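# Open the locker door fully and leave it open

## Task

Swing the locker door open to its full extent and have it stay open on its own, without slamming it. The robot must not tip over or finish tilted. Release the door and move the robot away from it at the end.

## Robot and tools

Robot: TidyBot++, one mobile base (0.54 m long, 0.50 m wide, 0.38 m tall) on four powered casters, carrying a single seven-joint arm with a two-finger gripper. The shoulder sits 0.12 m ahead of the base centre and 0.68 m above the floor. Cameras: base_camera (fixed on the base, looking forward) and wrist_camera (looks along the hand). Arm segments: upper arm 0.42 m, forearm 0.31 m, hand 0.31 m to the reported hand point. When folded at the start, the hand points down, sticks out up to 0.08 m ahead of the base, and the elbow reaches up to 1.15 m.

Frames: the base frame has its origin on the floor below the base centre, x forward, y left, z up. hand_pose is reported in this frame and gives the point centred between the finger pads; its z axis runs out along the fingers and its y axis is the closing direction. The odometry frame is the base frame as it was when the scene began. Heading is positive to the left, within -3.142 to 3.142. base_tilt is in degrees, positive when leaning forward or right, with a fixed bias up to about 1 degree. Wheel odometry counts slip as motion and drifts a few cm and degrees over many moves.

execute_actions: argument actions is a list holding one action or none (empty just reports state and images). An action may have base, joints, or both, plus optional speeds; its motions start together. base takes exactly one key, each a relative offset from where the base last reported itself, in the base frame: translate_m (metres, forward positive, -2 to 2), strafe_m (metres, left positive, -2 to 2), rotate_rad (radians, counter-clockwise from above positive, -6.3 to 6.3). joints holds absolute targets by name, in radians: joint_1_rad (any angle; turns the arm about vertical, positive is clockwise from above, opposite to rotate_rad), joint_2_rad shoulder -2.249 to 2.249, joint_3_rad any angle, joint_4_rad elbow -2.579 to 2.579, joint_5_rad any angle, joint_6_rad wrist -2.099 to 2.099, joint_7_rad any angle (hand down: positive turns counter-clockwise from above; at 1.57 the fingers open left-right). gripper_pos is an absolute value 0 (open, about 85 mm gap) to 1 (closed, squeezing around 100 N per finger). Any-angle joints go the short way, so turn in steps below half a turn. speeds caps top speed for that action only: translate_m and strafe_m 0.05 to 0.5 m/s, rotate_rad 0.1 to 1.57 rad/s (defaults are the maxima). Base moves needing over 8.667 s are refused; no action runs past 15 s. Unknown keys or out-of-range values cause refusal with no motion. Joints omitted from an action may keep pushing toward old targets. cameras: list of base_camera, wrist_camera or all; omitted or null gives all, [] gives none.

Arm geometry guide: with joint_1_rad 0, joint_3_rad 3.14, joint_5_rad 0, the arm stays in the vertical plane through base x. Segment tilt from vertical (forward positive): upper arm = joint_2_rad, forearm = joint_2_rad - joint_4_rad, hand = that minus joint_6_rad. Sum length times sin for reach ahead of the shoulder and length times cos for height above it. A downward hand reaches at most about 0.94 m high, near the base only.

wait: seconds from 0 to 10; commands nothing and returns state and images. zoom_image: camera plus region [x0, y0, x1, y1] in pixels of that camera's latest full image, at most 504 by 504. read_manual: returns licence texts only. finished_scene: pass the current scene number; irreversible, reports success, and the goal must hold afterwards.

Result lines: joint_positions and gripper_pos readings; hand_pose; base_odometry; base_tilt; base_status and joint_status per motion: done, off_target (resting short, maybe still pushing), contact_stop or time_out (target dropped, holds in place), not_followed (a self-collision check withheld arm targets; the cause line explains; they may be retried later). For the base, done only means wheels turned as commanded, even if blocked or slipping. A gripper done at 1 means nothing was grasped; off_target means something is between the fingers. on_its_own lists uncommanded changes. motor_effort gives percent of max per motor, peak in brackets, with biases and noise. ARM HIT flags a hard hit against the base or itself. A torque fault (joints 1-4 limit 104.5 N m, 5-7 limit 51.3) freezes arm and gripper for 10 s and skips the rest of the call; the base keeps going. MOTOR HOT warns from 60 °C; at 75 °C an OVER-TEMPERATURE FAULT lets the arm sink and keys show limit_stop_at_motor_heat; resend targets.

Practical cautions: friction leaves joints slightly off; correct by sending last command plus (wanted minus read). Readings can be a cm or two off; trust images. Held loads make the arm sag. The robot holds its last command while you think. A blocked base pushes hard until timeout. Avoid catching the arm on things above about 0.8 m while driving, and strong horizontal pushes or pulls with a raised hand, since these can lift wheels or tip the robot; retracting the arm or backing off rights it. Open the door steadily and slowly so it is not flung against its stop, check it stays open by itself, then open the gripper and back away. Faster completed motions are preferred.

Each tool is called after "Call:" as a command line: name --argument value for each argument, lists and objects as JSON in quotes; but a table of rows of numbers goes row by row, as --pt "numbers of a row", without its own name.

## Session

Call:
execute_actions --actions '[]'

Scene clock: 0.00 s.
base_odometry: x=+0.000 y=+0.000 heading=+0.000 (m, m, rad; odometry frame)
base_tilt: forward=+0.1 right=-0.4 (deg)
base_status: not commanded
joint_positions: joint_1_rad=-0.039 joint_2_rad=-0.336 joint_3_rad=+3.165 joint_4_rad=-2.551 joint_5_rad=-0.025 joint_6_rad=-0.901 joint_7_rad=+1.605 gripper_pos=+0.000
joint_status: not commanded
motor_effort: joint_1_rad=+1 joint_2_rad=+2 joint_3_rad=+0 joint_4_rad=+9 joint_5_rad=+0 joint_6_rad=-2 joint_7_rad=-1 (%)
hand_pose: x=+0.2399 y=+0.0103 z=+0.5793 quat_wxyz=(-0.014, +1.000, +0.018, +0.013) (m; base frame)
pictures: base_camera, wrist_camera
Images, in order (width x height): base_camera 644x364, wrist_camera 644x476.

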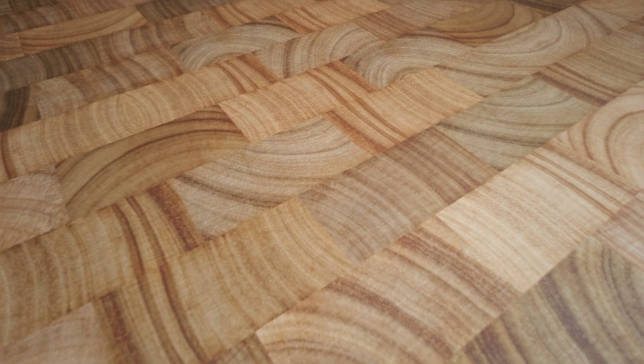

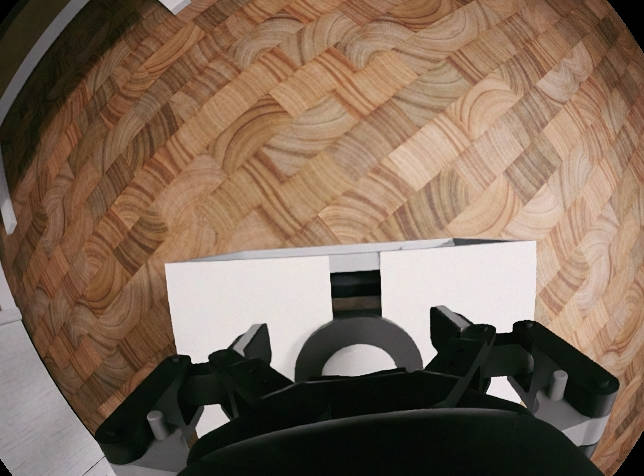

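Call:
execute_actions --actions '[{"joints":{"joint_1_rad":0,"joint_3_rad":3.14,"joint_5_rad":0.03,"joint_2_rad":-0.2,"joint_4_rad":-1.99,"joint_6_rad":0.27,"gripper_pos":0.5}}]'

Scene clock: 2.13 s.
base_odometry: x=+0.000 y=+0.000 heading=+0.000 (m, m, rad; odometry frame)
base_tilt: forward=+0.1 right=-0.4 (deg)
base_status: not commanded
joint_positions: joint_1_rad=-0.013 joint_2_rad=-0.213 joint_3_rad=+3.156 joint_4_rad=-2.005 joint_5_rad=-0.016 joint_6_rad=+0.231 joint_7_rad=+1.605 gripper_pos=+0.500
joint_status: all done
motor_effort: joint_1_rad=+1(1) joint_2_rad=-14(14) joint_3_rad=-1(0) joint_4_rad=+22(22) joint_5_rad=+0(0) joint_6_rad=+9(8) joint_7_rad=-2(1) (%)
hand_pose: x=+0.6482 y=-0.0012 z=+1.0270 quat_wxyz=(+0.007, +0.704, +0.004, +0.710) (m; base frame)
pictures: base_camera, wrist_camera
Images, in order (width x height): base_camera 644x364, wrist_camera 644x476.

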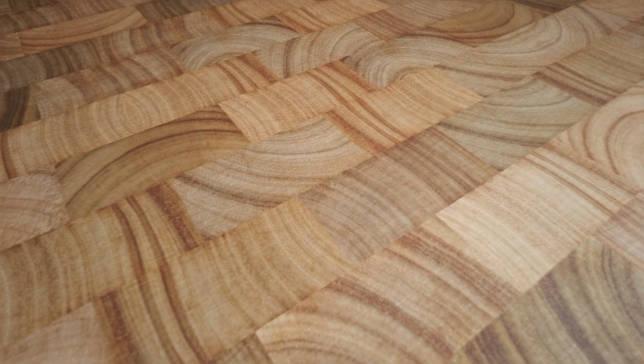

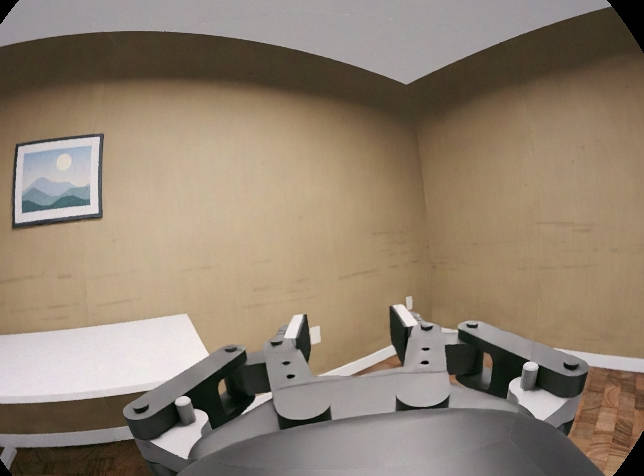

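Call:
execute_actions --actions '[{"base":{"rotate_rad":-0.95}}]'

Scene clock: 4.00 s.
base_odometry: x=+0.000 y=+0.000 heading=-0.949 (m, m, rad; odometry frame)
base_tilt: forward=+0.1 right=-0.4 (deg)
base_status: done
joint_positions: joint_1_rad=-0.001 joint_2_rad=-0.207 joint_3_rad=+3.147 joint_4_rad=-2.005 joint_5_rad=-0.014 joint_6_rad=+0.231 joint_7_rad=+1.605 gripper_pos=+0.500
joint_status: not commanded
motor_effort: joint_1_rad=+1(1) joint_2_rad=-15(16) joint_3_rad=+0(2) joint_4_rad=+22(22) joint_5_rad=+0(0) joint_6_rad=+8(9) joint_7_rad=-2(1) (%)
hand_pose: x=+0.6503 y=-0.0021 z=+1.0235 quat_wxyz=(+0.010, +0.706, +0.004, +0.708) (m; base frame)
pictures: base_camera, wrist_camera
Images, in order (width x height): base_camera 644x364, wrist_camera 644x476.

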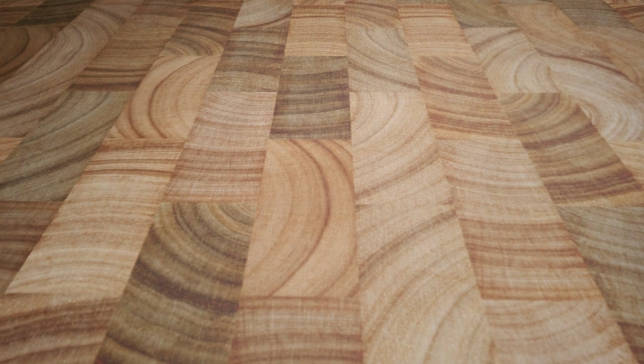

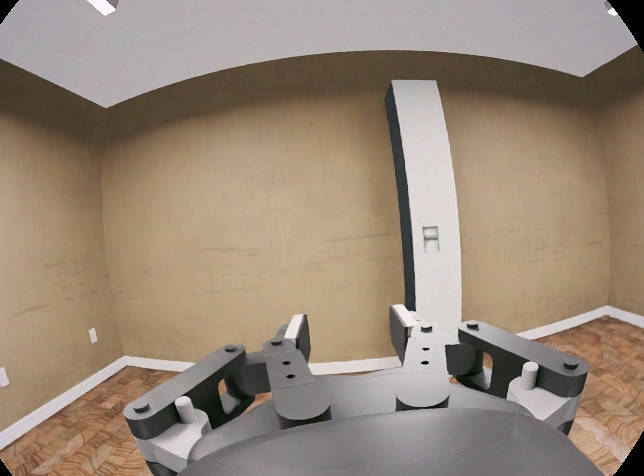

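Call:
execute_actions --actions '[{"base":{"strafe_m":-0.58}}]' --cameras '["wrist_camera"]'

Call:
execute_actions --actions '[{"base":{"translate_m":1.1}}]'

Scene clock: 6.67 s.
base_odometry: x=-0.472 y=-0.337 heading=-0.950 (m, m, rad; odometry frame)
base_tilt: forward=+0.1 right=-0.4 (deg)
base_status: done
joint_positions: joint_1_rad=-0.001 joint_2_rad=-0.207 joint_3_rad=+3.144 joint_4_rad=-2.005 joint_5_rad=-0.014 joint_6_rad=+0.231 joint_7_rad=+1.605 gripper_pos=+0.500
joint_status: not commanded
motor_effort: joint_1_rad=+1(2) joint_2_rad=-14(16) joint_3_rad=+0(2) joint_4_rad=+22(22) joint_5_rad=+0(1) joint_6_rad=+8(9) joint_7_rad=-1(1) (%)
hand_pose: x=+0.6503 y=-0.0008 z=+1.0235 quat_wxyz=(+0.009, +0.706, +0.005, +0.708) (m; base frame)
pictures: wrist_camera
Images, in order (width x height): wrist_camera 644x476.

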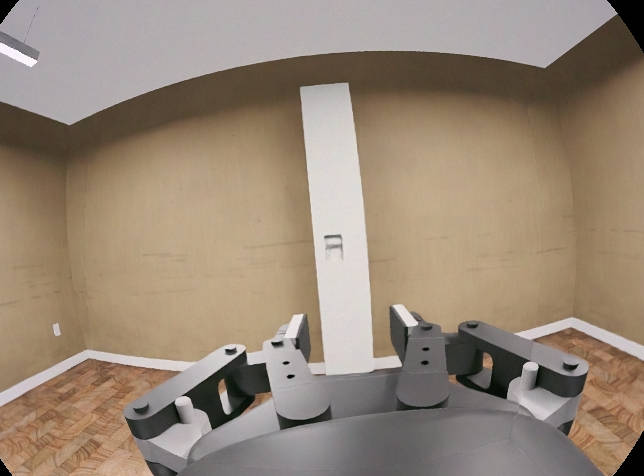

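Scene clock: 10.20 s.
base_odometry: x=+0.167 y=-1.232 heading=-0.950 (m, m, rad; odometry frame)
base_tilt: forward=+0.1 right=-0.4 (deg)
base_status: done
joint_positions: joint_1_rad=-0.001 joint_2_rad=-0.200 joint_3_rad=+3.144 joint_4_rad=-2.005 joint_5_rad=-0.014 joint_6_rad=+0.231 joint_7_rad=+1.605 gripper_pos=+0.500
joint_status: not commanded
motor_effort: joint_1_rad=+1(0) joint_2_rad=-16(18) joint_3_rad=+0(1) joint_4_rad=+22(22) joint_5_rad=+1(0) joint_6_rad=+9(8) joint_7_rad=-2(1) (%)
hand_pose: x=+0.6526 y=-0.0008 z=+1.0200 quat_wxyz=(+0.009, +0.708, +0.005, +0.706) (m; base frame)
pictures: base_camera, wrist_camera
Images, in order (width x height): base_camera 644x364, wrist_camera 644x476.

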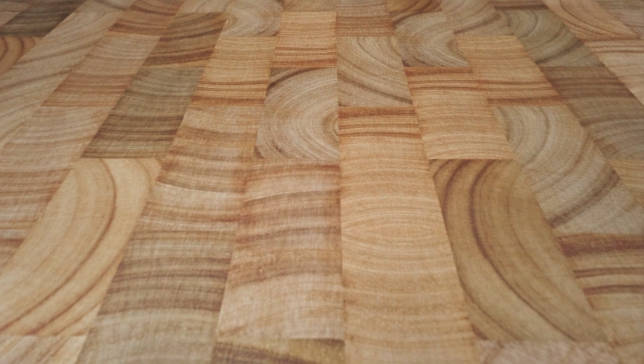

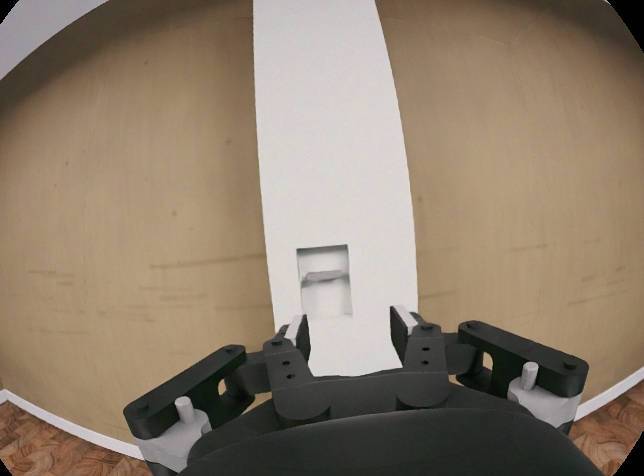

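Call:
execute_actions --actions '[{"base":{"translate_m":0.33},"joints":{"joint_1_rad":-0.07,"joint_4_rad":-2.13,"joint_6_rad":0.38,"joint_7_rad":3.15}}]'

Scene clock: 12.27 s.
base_odometry: x=+0.359 y=-1.501 heading=-0.950 (m, m, rad; odometry frame)
base_tilt: forward=+0.1 right=-0.4 (deg)
base_status: done
joint_positions: joint_1_rad=-0.058 joint_2_rad=-0.195 joint_3_rad=+3.144 joint_4_rad=-2.107 joint_5_rad=-0.014 joint_6_rad=+0.333 joint_7_rad=+3.140 gripper_pos=+0.500
joint_status: all done
motor_effort: joint_1_rad=+1(1) joint_2_rad=-15(18) joint_3_rad=+0(1) joint_4_rad=+21(22) joint_5_rad=+0(0) joint_6_rad=+8(9) joint_7_rad=-1(2) (%)
hand_pose: x=+0.6442 y=+0.0289 z=+0.9868 quat_wxyz=(+0.481, +0.493, +0.511, +0.514) (m; base frame)
pictures: base_camera, wrist_camera
Images, in order (width x height): base_camera 644x364, wrist_camera 644x476.

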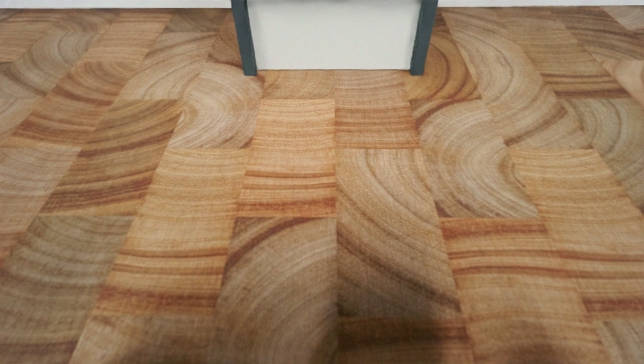

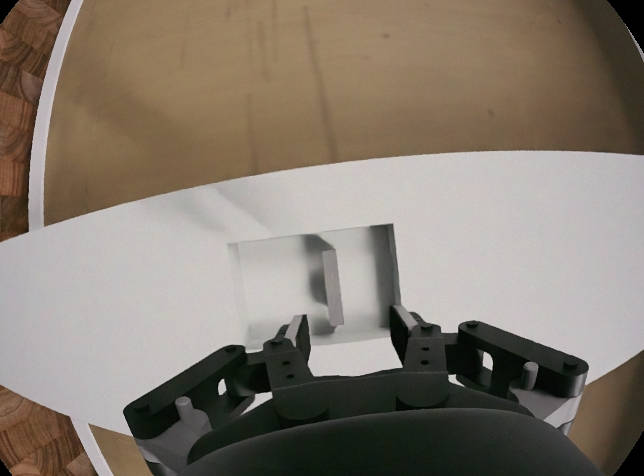

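Call:
execute_actions --actions '[{"base":{"translate_m":0.11},"speeds":{"translate_m":0.1},"joints":{"joint_4_rad":-2.148}}]' --cameras '["wrist_camera"]'

Scene clock: 13.93 s.
base_odometry: x=+0.423 y=-1.591 heading=-0.951 (m, m, rad; odometry frame)
base_tilt: forward=+0.1 right=-0.4 (deg)
base_status: done
joint_positions: joint_1_rad=-0.058 joint_2_rad=-0.198 joint_3_rad=+3.144 joint_4_rad=-2.128 joint_5_rad=-0.014 joint_6_rad=+0.334 joint_7_rad=+3.140 gripper_pos=+0.500
joint_status: all done
motor_effort: joint_1_rad=+1(0) joint_2_rad=-15(18) joint_3_rad=+0(1) joint_4_rad=+21(23) joint_5_rad=+1(0) joint_6_rad=+8(9) joint_7_rad=-2(1) (%)
hand_pose: x=+0.6410 y=+0.0288 z=+0.9762 quat_wxyz=(+0.477, +0.497, +0.515, +0.510) (m; base frame)
pictures: wrist_camera
Images, in order (width x height): wrist_camera 644x476.

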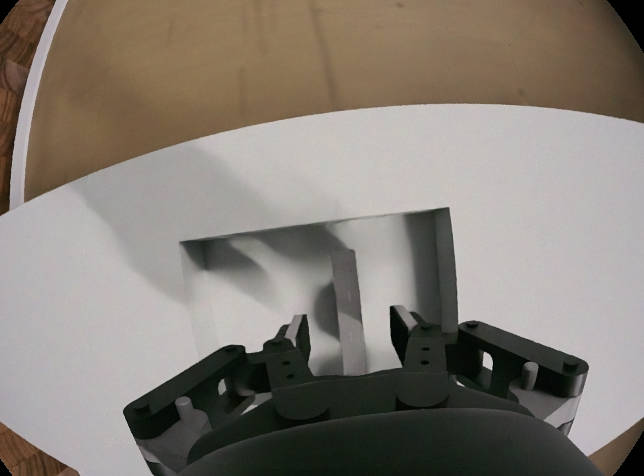

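Call:
execute_actions --actions '[{"base":{"translate_m":0.022}}]' --cameras '[]'

Call:
execute_actions --actions '[{"joints":{"gripper_pos":1}}]' --cameras '[]'

Call:
execute_actions --actions '[{"joints":{"joint_4_rad":-1.92,"joint_6_rad":0.3,"joint_2_rad":-0.25}}]' --cameras '["wrist_camera"]'

Call:
execute_actions --actions '[{"base":{"translate_m":-0.06},"speeds":{"translate_m":0.07},"joints":{"joint_1_rad":-0.03}}]' --cameras '["wrist_camera"]'

Scene clock: 14.87 s.
base_odometry: x=+0.436 y=-1.609 heading=-0.951 (m, m, rad; odometry frame)
base_tilt: forward=+0.1 right=-0.4 (deg)
base_status: done
joint_positions: joint_1_rad=-0.058 joint_2_rad=-0.195 joint_3_rad=+3.144 joint_4_rad=-2.128 joint_5_rad=-0.014 joint_6_rad=+0.334 joint_7_rad=+3.140 gripper_pos=+0.500
joint_status: not commanded
motor_effort: joint_1_rad=+1(0) joint_2_rad=-15(17) joint_3_rad=+0(1) joint_4_rad=+21(22) joint_5_rad=+0(0) joint_6_rad=+8(9) joint_7_rad=-2(1) (%)
hand_pose: x=+0.6418 y=+0.0289 z=+0.9743 quat_wxyz=(+0.476, +0.498, +0.516, +0.509) (m; base frame)
pictures: none
No camera images: the call's "cameras" was empty. Leave "cameras" out to get every camera's image.

Scene clock: 15.70 s.
base_odometry: x=+0.436 y=-1.609 heading=-0.951 (m, m, rad; odometry frame)
base_tilt: forward=+0.1 right=-0.4 (deg)
base_status: not commanded
joint_positions: joint_1_rad=-0.058 joint_2_rad=-0.197 joint_3_rad=+3.145 joint_4_rad=-2.130 joint_5_rad=-0.009 joint_6_rad=+0.343 joint_7_rad=+3.140 gripper_pos=+0.881
joint_status: gripper_pos off_target (ended at +0.881, target +1.000)
motor_effort: joint_1_rad=-1(2) joint_2_rad=-15(17) joint_3_rad=-2(3) joint_4_rad=+21(26) joint_5_rad=+0(1) joint_6_rad=+7(11) joint_7_rad=-2(3) (%)
hand_pose: x=+0.6412 y=+0.0289 z=+0.9770 quat_wxyz=(+0.479, +0.494, +0.515, +0.510) (m; base frame)
pictures: none
No camera images: the call's "cameras" was empty. Leave "cameras" out to get every camera's image.

Scene clock: 16.93 s.
base_odometry: x=+0.435 y=-1.609 heading=-0.951 (m, m, rad; odometry frame)
base_tilt: forward=+0.1 right=-0.4 (deg)
base_status: not commanded
joint_positions: joint_1_rad=-0.058 joint_2_rad=-0.213 joint_3_rad=+3.145 joint_4_rad=-2.073 joint_5_rad=-0.009 joint_6_rad=+0.258 joint_7_rad=+3.140 gripper_pos=+0.883
joint_status: joint_4_rad off_target (ended at -2.073, target -1.920); the others done
motor_effort: joint_1_rad=-2(2) joint_2_rad=-19(22) joint_3_rad=-3(3) joint_4_rad=+44(47) joint_5_rad=+0(1) joint_6_rad=+21(26) joint_7_rad=-3(3) (%)
hand_pose: x=+0.6417 y=+0.0292 z=+0.9939 quat_wxyz=(+0.476, +0.497, +0.518, +0.508) (m; base frame)
pictures: wrist_camera
Images, in order (width x height): wrist_camera 644x476.

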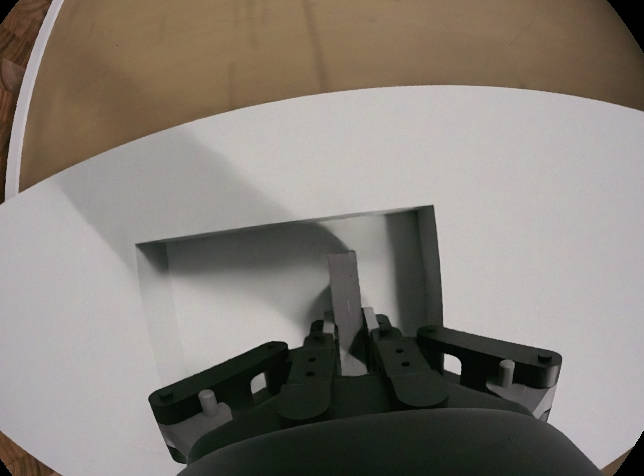

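Scene clock: 18.30 s.
base_odometry: x=+0.401 y=-1.560 heading=-0.951 (m, m, rad; odometry frame)
base_tilt: forward=+0.2 right=-0.4 (deg)
base_status: done
joint_positions: joint_1_rad=-0.039 joint_2_rad=-0.149 joint_3_rad=+3.138 joint_4_rad=-2.016 joint_5_rad=+0.000 joint_6_rad=+0.258 joint_7_rad=+3.140 gripper_pos=+0.883
joint_status: all done
on_its_own: joint_4_rad moved +0.057 toward your old target -1.920
motor_effort: joint_1_rad=+2(2) joint_2_rad=-38(40) joint_3_rad=+1(3) joint_4_rad=+36(43) joint_5_rad=-2(2) joint_6_rad=+18(21) joint_7_rad=-3(3) (%)
hand_pose: x=+0.6677 y=+0.0251 z=+0.9943 quat_wxyz=(+0.480, +0.499, +0.520, +0.501) (m; base frame)
pictures: wrist_camera
Images, in order (width x height): wrist_camera 644x476.

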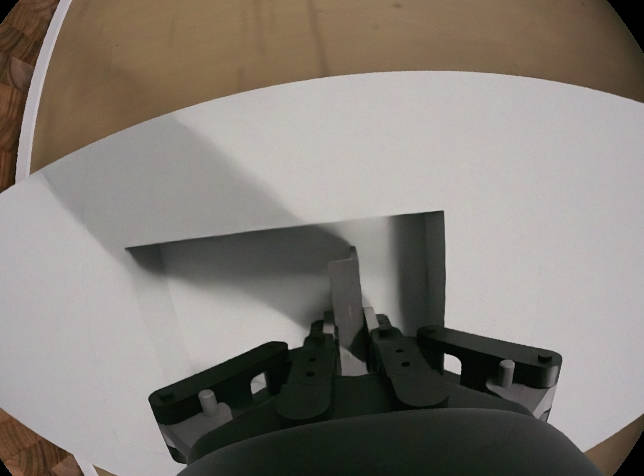

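Call:
execute_actions --actions '[{"base":{"translate_m":-0.09},"speeds":{"translate_m":0.07},"joints":{"joint_1_rad":0.05,"joint_4_rad":-2.07,"joint_2_rad":-0.2}}]' --cameras '["wrist_camera"]'

Call:
execute_actions --actions '[{"joints":{"gripper_pos":0.55,"joint_4_rad":-2.12,"joint_1_rad":0.02}}]' --cameras '[]'

Call:
execute_actions --actions '[{"base":{"translate_m":-0.12}}]' --cameras '["wrist_camera"]'

Call:
execute_actions --actions '[{"base":{"strafe_m":0.42},"joints":{"gripper_pos":1,"joint_7_rad":2.65,"joint_1_rad":0.7,"joint_4_rad":-2.52,"joint_6_rad":0.7}}]' --cameras '["wrist_camera"]'

Scene clock: 20.30 s.
base_odometry: x=+0.348 y=-1.487 heading=-0.951 (m, m, rad; odometry frame)
base_tilt: forward=+0.1 right=-0.4 (deg)
base_status: done
joint_positions: joint_1_rad=+0.049 joint_2_rad=-0.151 joint_3_rad=+3.141 joint_4_rad=-2.053 joint_5_rad=+0.006 joint_6_rad=+0.279 joint_7_rad=+3.140 gripper_pos=+0.883
joint_status: joint_2_rad off_target (ended at -0.151, target -0.200); the others done
motor_effort: joint_1_rad=+1(5) joint_2_rad=-27(41) joint_3_rad=+0(5) joint_4_rad=+20(36) joint_5_rad=-2(3) joint_6_rad=+5(18) joint_7_rad=-4(4) (%)
hand_pose: x=+0.6634 y=-0.0243 z=+0.9791 quat_wxyz=(+0.499, +0.524, +0.502, +0.474) (m; base frame)
pictures: wrist_camera
Images, in order (width x height): wrist_camera 644x476.

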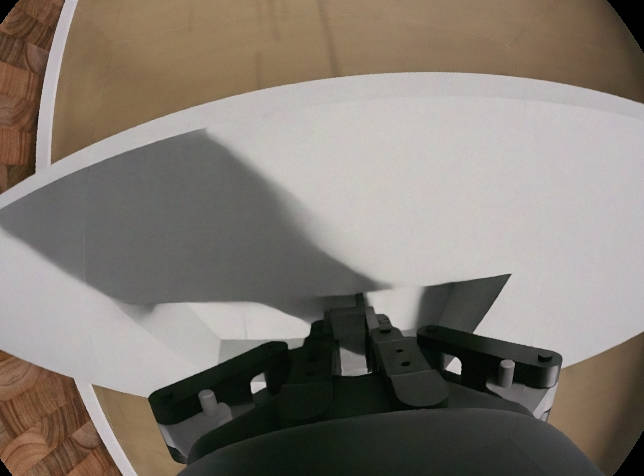

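Scene clock: 21.17 s.
base_odometry: x=+0.348 y=-1.487 heading=-0.951 (m, m, rad; odometry frame)
base_tilt: forward=+0.1 right=-0.4 (deg)
base_status: not commanded
joint_positions: joint_1_rad=+0.029 joint_2_rad=-0.202 joint_3_rad=+3.141 joint_4_rad=-2.107 joint_5_rad=+0.006 joint_6_rad=+0.281 joint_7_rad=+3.140 gripper_pos=+0.550
joint_status: all done
on_its_own: joint_2_rad moved -0.051 to your old target -0.200
motor_effort: joint_1_rad=+0(1) joint_2_rad=-15(29) joint_3_rad=+0(3) joint_4_rad=+21(22) joint_5_rad=+0(2) joint_6_rad=+8(9) joint_7_rad=-1(4) (%)
hand_pose: x=+0.6424 y=-0.0130 z=+0.9743 quat_wxyz=(+0.494, +0.519, +0.507, +0.479) (m; base frame)
pictures: none
No camera images: the call's "cameras" was empty. Leave "cameras" out to get every camera's image.

Scene clock: 22.50 s.
base_odometry: x=+0.278 y=-1.389 heading=-0.950 (m, m, rad; odometry frame)
base_tilt: forward=+0.1 right=-0.4 (deg)
base_status: done
joint_positions: joint_1_rad=+0.029 joint_2_rad=-0.205 joint_3_rad=+3.141 joint_4_rad=-2.107 joint_5_rad=+0.006 joint_6_rad=+0.281 joint_7_rad=+3.140 gripper_pos=+0.550
joint_status: not commanded
motor_effort: joint_1_rad=+1(1) joint_2_rad=-15(18) joint_3_rad=+0(1) joint_4_rad=+21(22) joint_5_rad=+0(0) joint_6_rad=+9(9) joint_7_rad=-1(1) (%)
hand_pose: x=+0.6414 y=-0.0130 z=+0.9761 quat_wxyz=(+0.495, +0.518, +0.507, +0.480) (m; base frame)
pictures: wrist_camera
Images, in order (width x height): wrist_camera 644x476.

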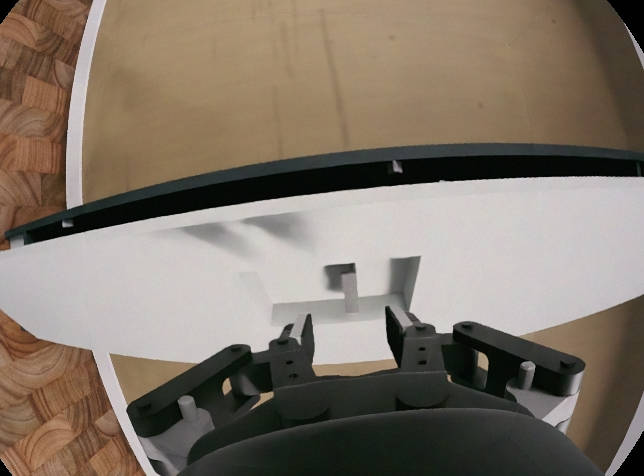

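Scene clock: 24.70 s.
base_odometry: x=+0.620 y=-1.145 heading=-0.950 (m, m, rad; odometry frame)
base_tilt: forward=+0.1 right=-0.4 (deg)
base_status: done
joint_positions: joint_1_rad=+0.689 joint_2_rad=-0.205 joint_3_rad=+3.141 joint_4_rad=-2.499 joint_5_rad=+0.006 joint_6_rad=+0.652 joint_7_rad=+2.684 gripper_pos=+0.999
joint_status: all done
motor_effort: joint_1_rad=+1(1) joint_2_rad=-11(16) joint_3_rad=+0(2) joint_4_rad=+18(21) joint_5_rad=+0(0) joint_6_rad=+8(8) joint_7_rad=-2(1) (%)
hand_pose: x=+0.4761 y=-0.2909 z=+0.8636 quat_wxyz=(+0.535, +0.715, +0.157, +0.423) (m; base frame)
pictures: wrist_camera
Images, in order (width x height): wrist_camera 644x476.

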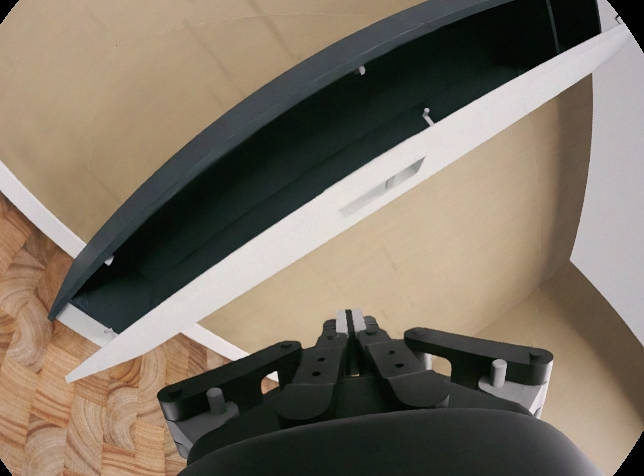

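Call:
execute_actions --actions '[{"base":{"translate_m":0.3}}]' --cameras '["wrist_camera"]'

Call:
execute_actions --actions '[{"base":{"strafe_m":-0.22},"speeds":{"strafe_m":0.08}}]'

Scene clock: 27.87 s.
base_odometry: x=+0.795 y=-1.389 heading=-0.949 (m, m, rad; odometry frame)
base_tilt: forward=+0.1 right=-0.4 (deg)
base_status: done
joint_positions: joint_1_rad=+0.690 joint_2_rad=-0.201 joint_3_rad=+3.141 joint_4_rad=-2.500 joint_5_rad=+0.006 joint_6_rad=+0.654 joint_7_rad=+2.684 gripper_pos=+0.999
joint_status: not commanded
motor_effort: joint_1_rad=+1(1) joint_2_rad=-10(13) joint_3_rad=+0(1) joint_4_rad=+18(18) joint_5_rad=+0(0) joint_6_rad=+8(9) joint_7_rad=-1(1) (%)
hand_pose: x=+0.4762 y=-0.2917 z=+0.8616 quat_wxyz=(+0.534, +0.716, +0.157, +0.422) (m; base frame)
pictures: wrist_camera
Images, in order (width x height): wrist_camera 644x476.

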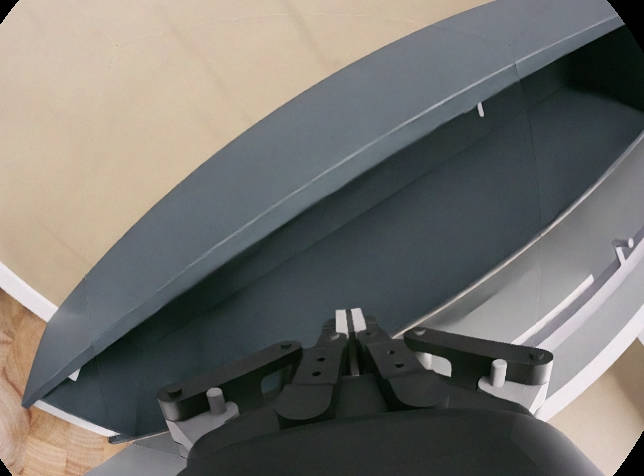

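Scene clock: 31.13 s.
base_odometry: x=+0.616 y=-1.517 heading=-0.949 (m, m, rad; odometry frame)
base_tilt: forward=+0.1 right=-0.4 (deg)
base_status: done
joint_positions: joint_1_rad=+0.693 joint_2_rad=-0.200 joint_3_rad=+3.139 joint_4_rad=-2.500 joint_5_rad=+0.007 joint_6_rad=+0.654 joint_7_rad=+2.684 gripper_pos=+0.999
joint_status: not commanded
motor_effort: joint_1_rad=+1(5) joint_2_rad=-11(12) joint_3_rad=+0(4) joint_4_rad=+18(19) joint_5_rad=+0(3) joint_6_rad=+9(8) joint_7_rad=-1(2) (%)
hand_pose: x=+0.4764 y=-0.2913 z=+0.8614 quat_wxyz=(+0.534, +0.716, +0.158, +0.422) (m; base frame)
pictures: base_camera, wrist_camera
Images, in order (width x height): base_camera 644x364, wrist_camera 644x476.

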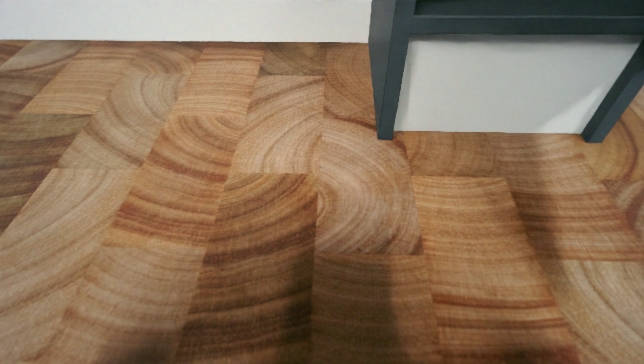

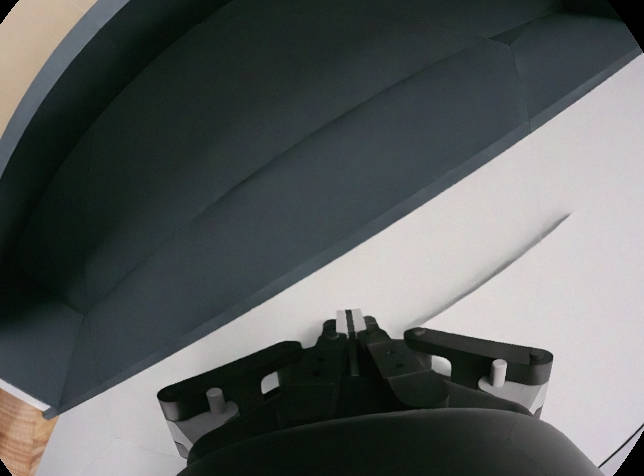

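Call:
execute_actions --actions '[{"base":{"strafe_m":-0.21},"speeds":{"strafe_m":0.06}}]'

Call:
execute_actions --actions '[{"base":{"translate_m":0.13},"speeds":{"translate_m":0.05}}]'

Call:
execute_actions --actions '[{"base":{"translate_m":-0.42}}]'

Scene clock: 35.20 s.
base_odometry: x=+0.445 y=-1.640 heading=-0.949 (m, m, rad; odometry frame)
base_tilt: forward=+0.1 right=-0.4 (deg)
base_status: done
joint_positions: joint_1_rad=+0.691 joint_2_rad=-0.202 joint_3_rad=+3.132 joint_4_rad=-2.503 joint_5_rad=+0.007 joint_6_rad=+0.655 joint_7_rad=+2.684 gripper_pos=+0.999
joint_status: not commanded
motor_effort: joint_1_rad=+1(6) joint_2_rad=-11(12) joint_3_rad=+0(5) joint_4_rad=+18(20) joint_5_rad=+0(4) joint_6_rad=+8(9) joint_7_rad=-1(2) (%)
hand_pose: x=+0.4784 y=-0.2874 z=+0.8606 quat_wxyz=(+0.532, +0.715, +0.161, +0.423) (m; base frame)
pictures: base_camera, wrist_camera
Images, in order (width x height): base_camera 644x364, wrist_camera 644x476.

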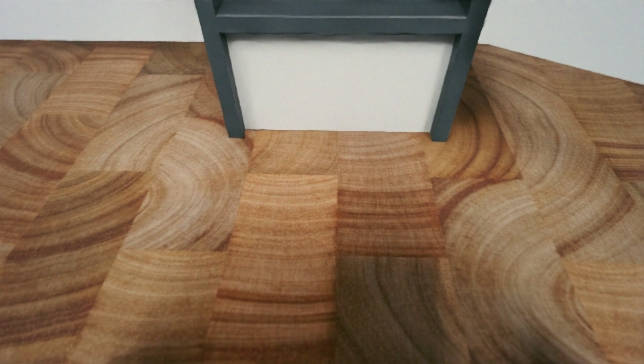

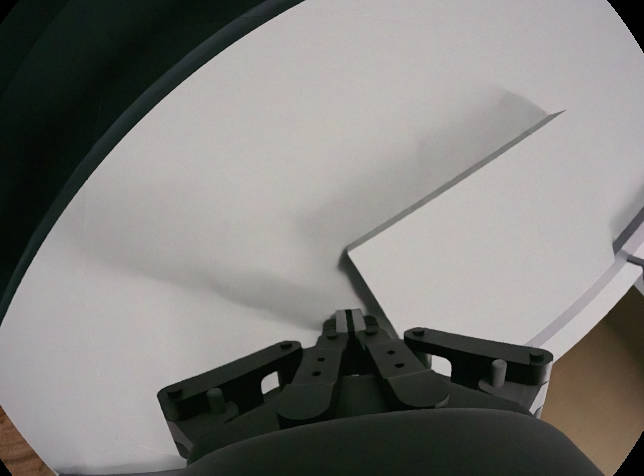

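Scene clock: 38.30 s.
base_odometry: x=+0.521 y=-1.745 heading=-0.948 (m, m, rad; odometry frame)
base_tilt: forward=+0.1 right=-0.4 (deg)
base_status: done
joint_positions: joint_1_rad=+0.750 joint_2_rad=-0.251 joint_3_rad=+3.189 joint_4_rad=-2.560 joint_5_rad=+0.007 joint_6_rad=+0.658 joint_7_rad=+2.684 gripper_pos=+0.999
joint_status: not commanded
motor_effort: joint_1_rad=-9(11) joint_2_rad=+2(12) joint_3_rad=-10(12) joint_4_rad=+27(30) joint_5_rad=+6(8) joint_6_rad=+9(10) joint_7_rad=-1(2) (%)
hand_pose: x=+0.4266 y=-0.3130 z=+0.8529 quat_wxyz=(+0.551, +0.726, +0.116, +0.395) (m; base frame)
pictures: base_camera, wrist_camera
Images, in order (width x height): base_camera 644x364, wrist_camera 644x476.

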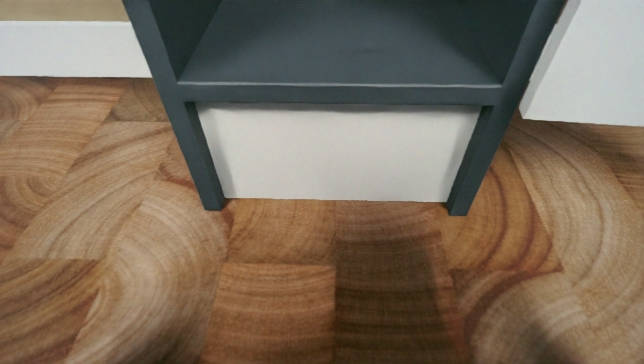

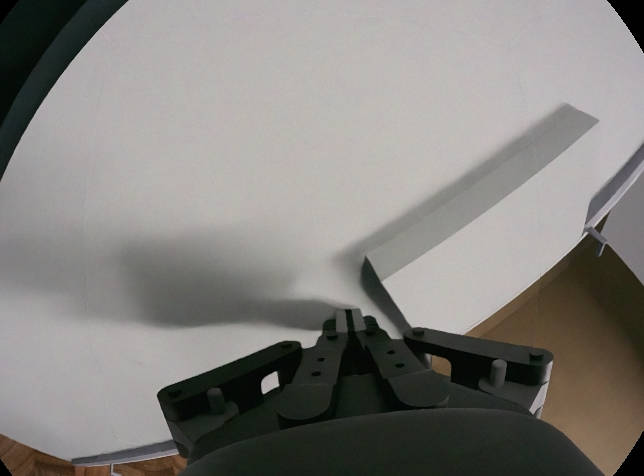

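Scene clock: 40.57 s.
base_odometry: x=+0.276 y=-1.404 heading=-0.948 (m, m, rad; odometry frame)
base_tilt: forward=+0.1 right=-0.4 (deg)
base_status: done
joint_positions: joint_1_rad=+0.699 joint_2_rad=-0.201 joint_3_rad=+3.140 joint_4_rad=-2.529 joint_5_rad=+0.007 joint_6_rad=+0.658 joint_7_rad=+2.684 gripper_pos=+0.999
joint_status: not commanded
motor_effort: joint_1_rad=+1(9) joint_2_rad=-11(13) joint_3_rad=+0(10) joint_4_rad=+17(26) joint_5_rad=+0(6) joint_6_rad=+8(9) joint_7_rad=-2(1) (%)
hand_pose: x=+0.4687 y=-0.2898 z=+0.8471 quat_wxyz=(+0.528, +0.725, +0.156, +0.414) (m; base frame)
pictures: base_camera, wrist_camera
Images, in order (width x height): base_camera 644x364, wrist_camera 644x476.

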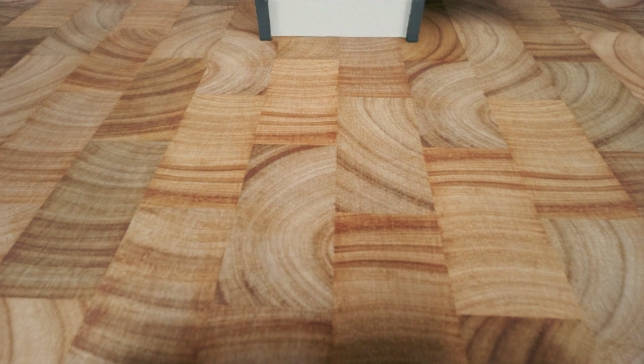

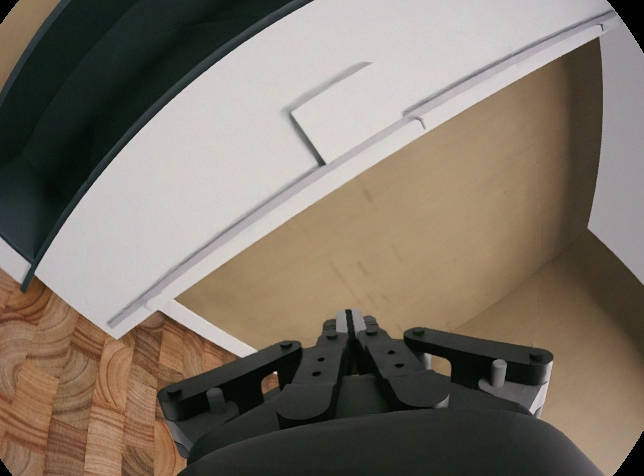

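Call:
finished_scene --scene 2

The scene is finished: the task was done.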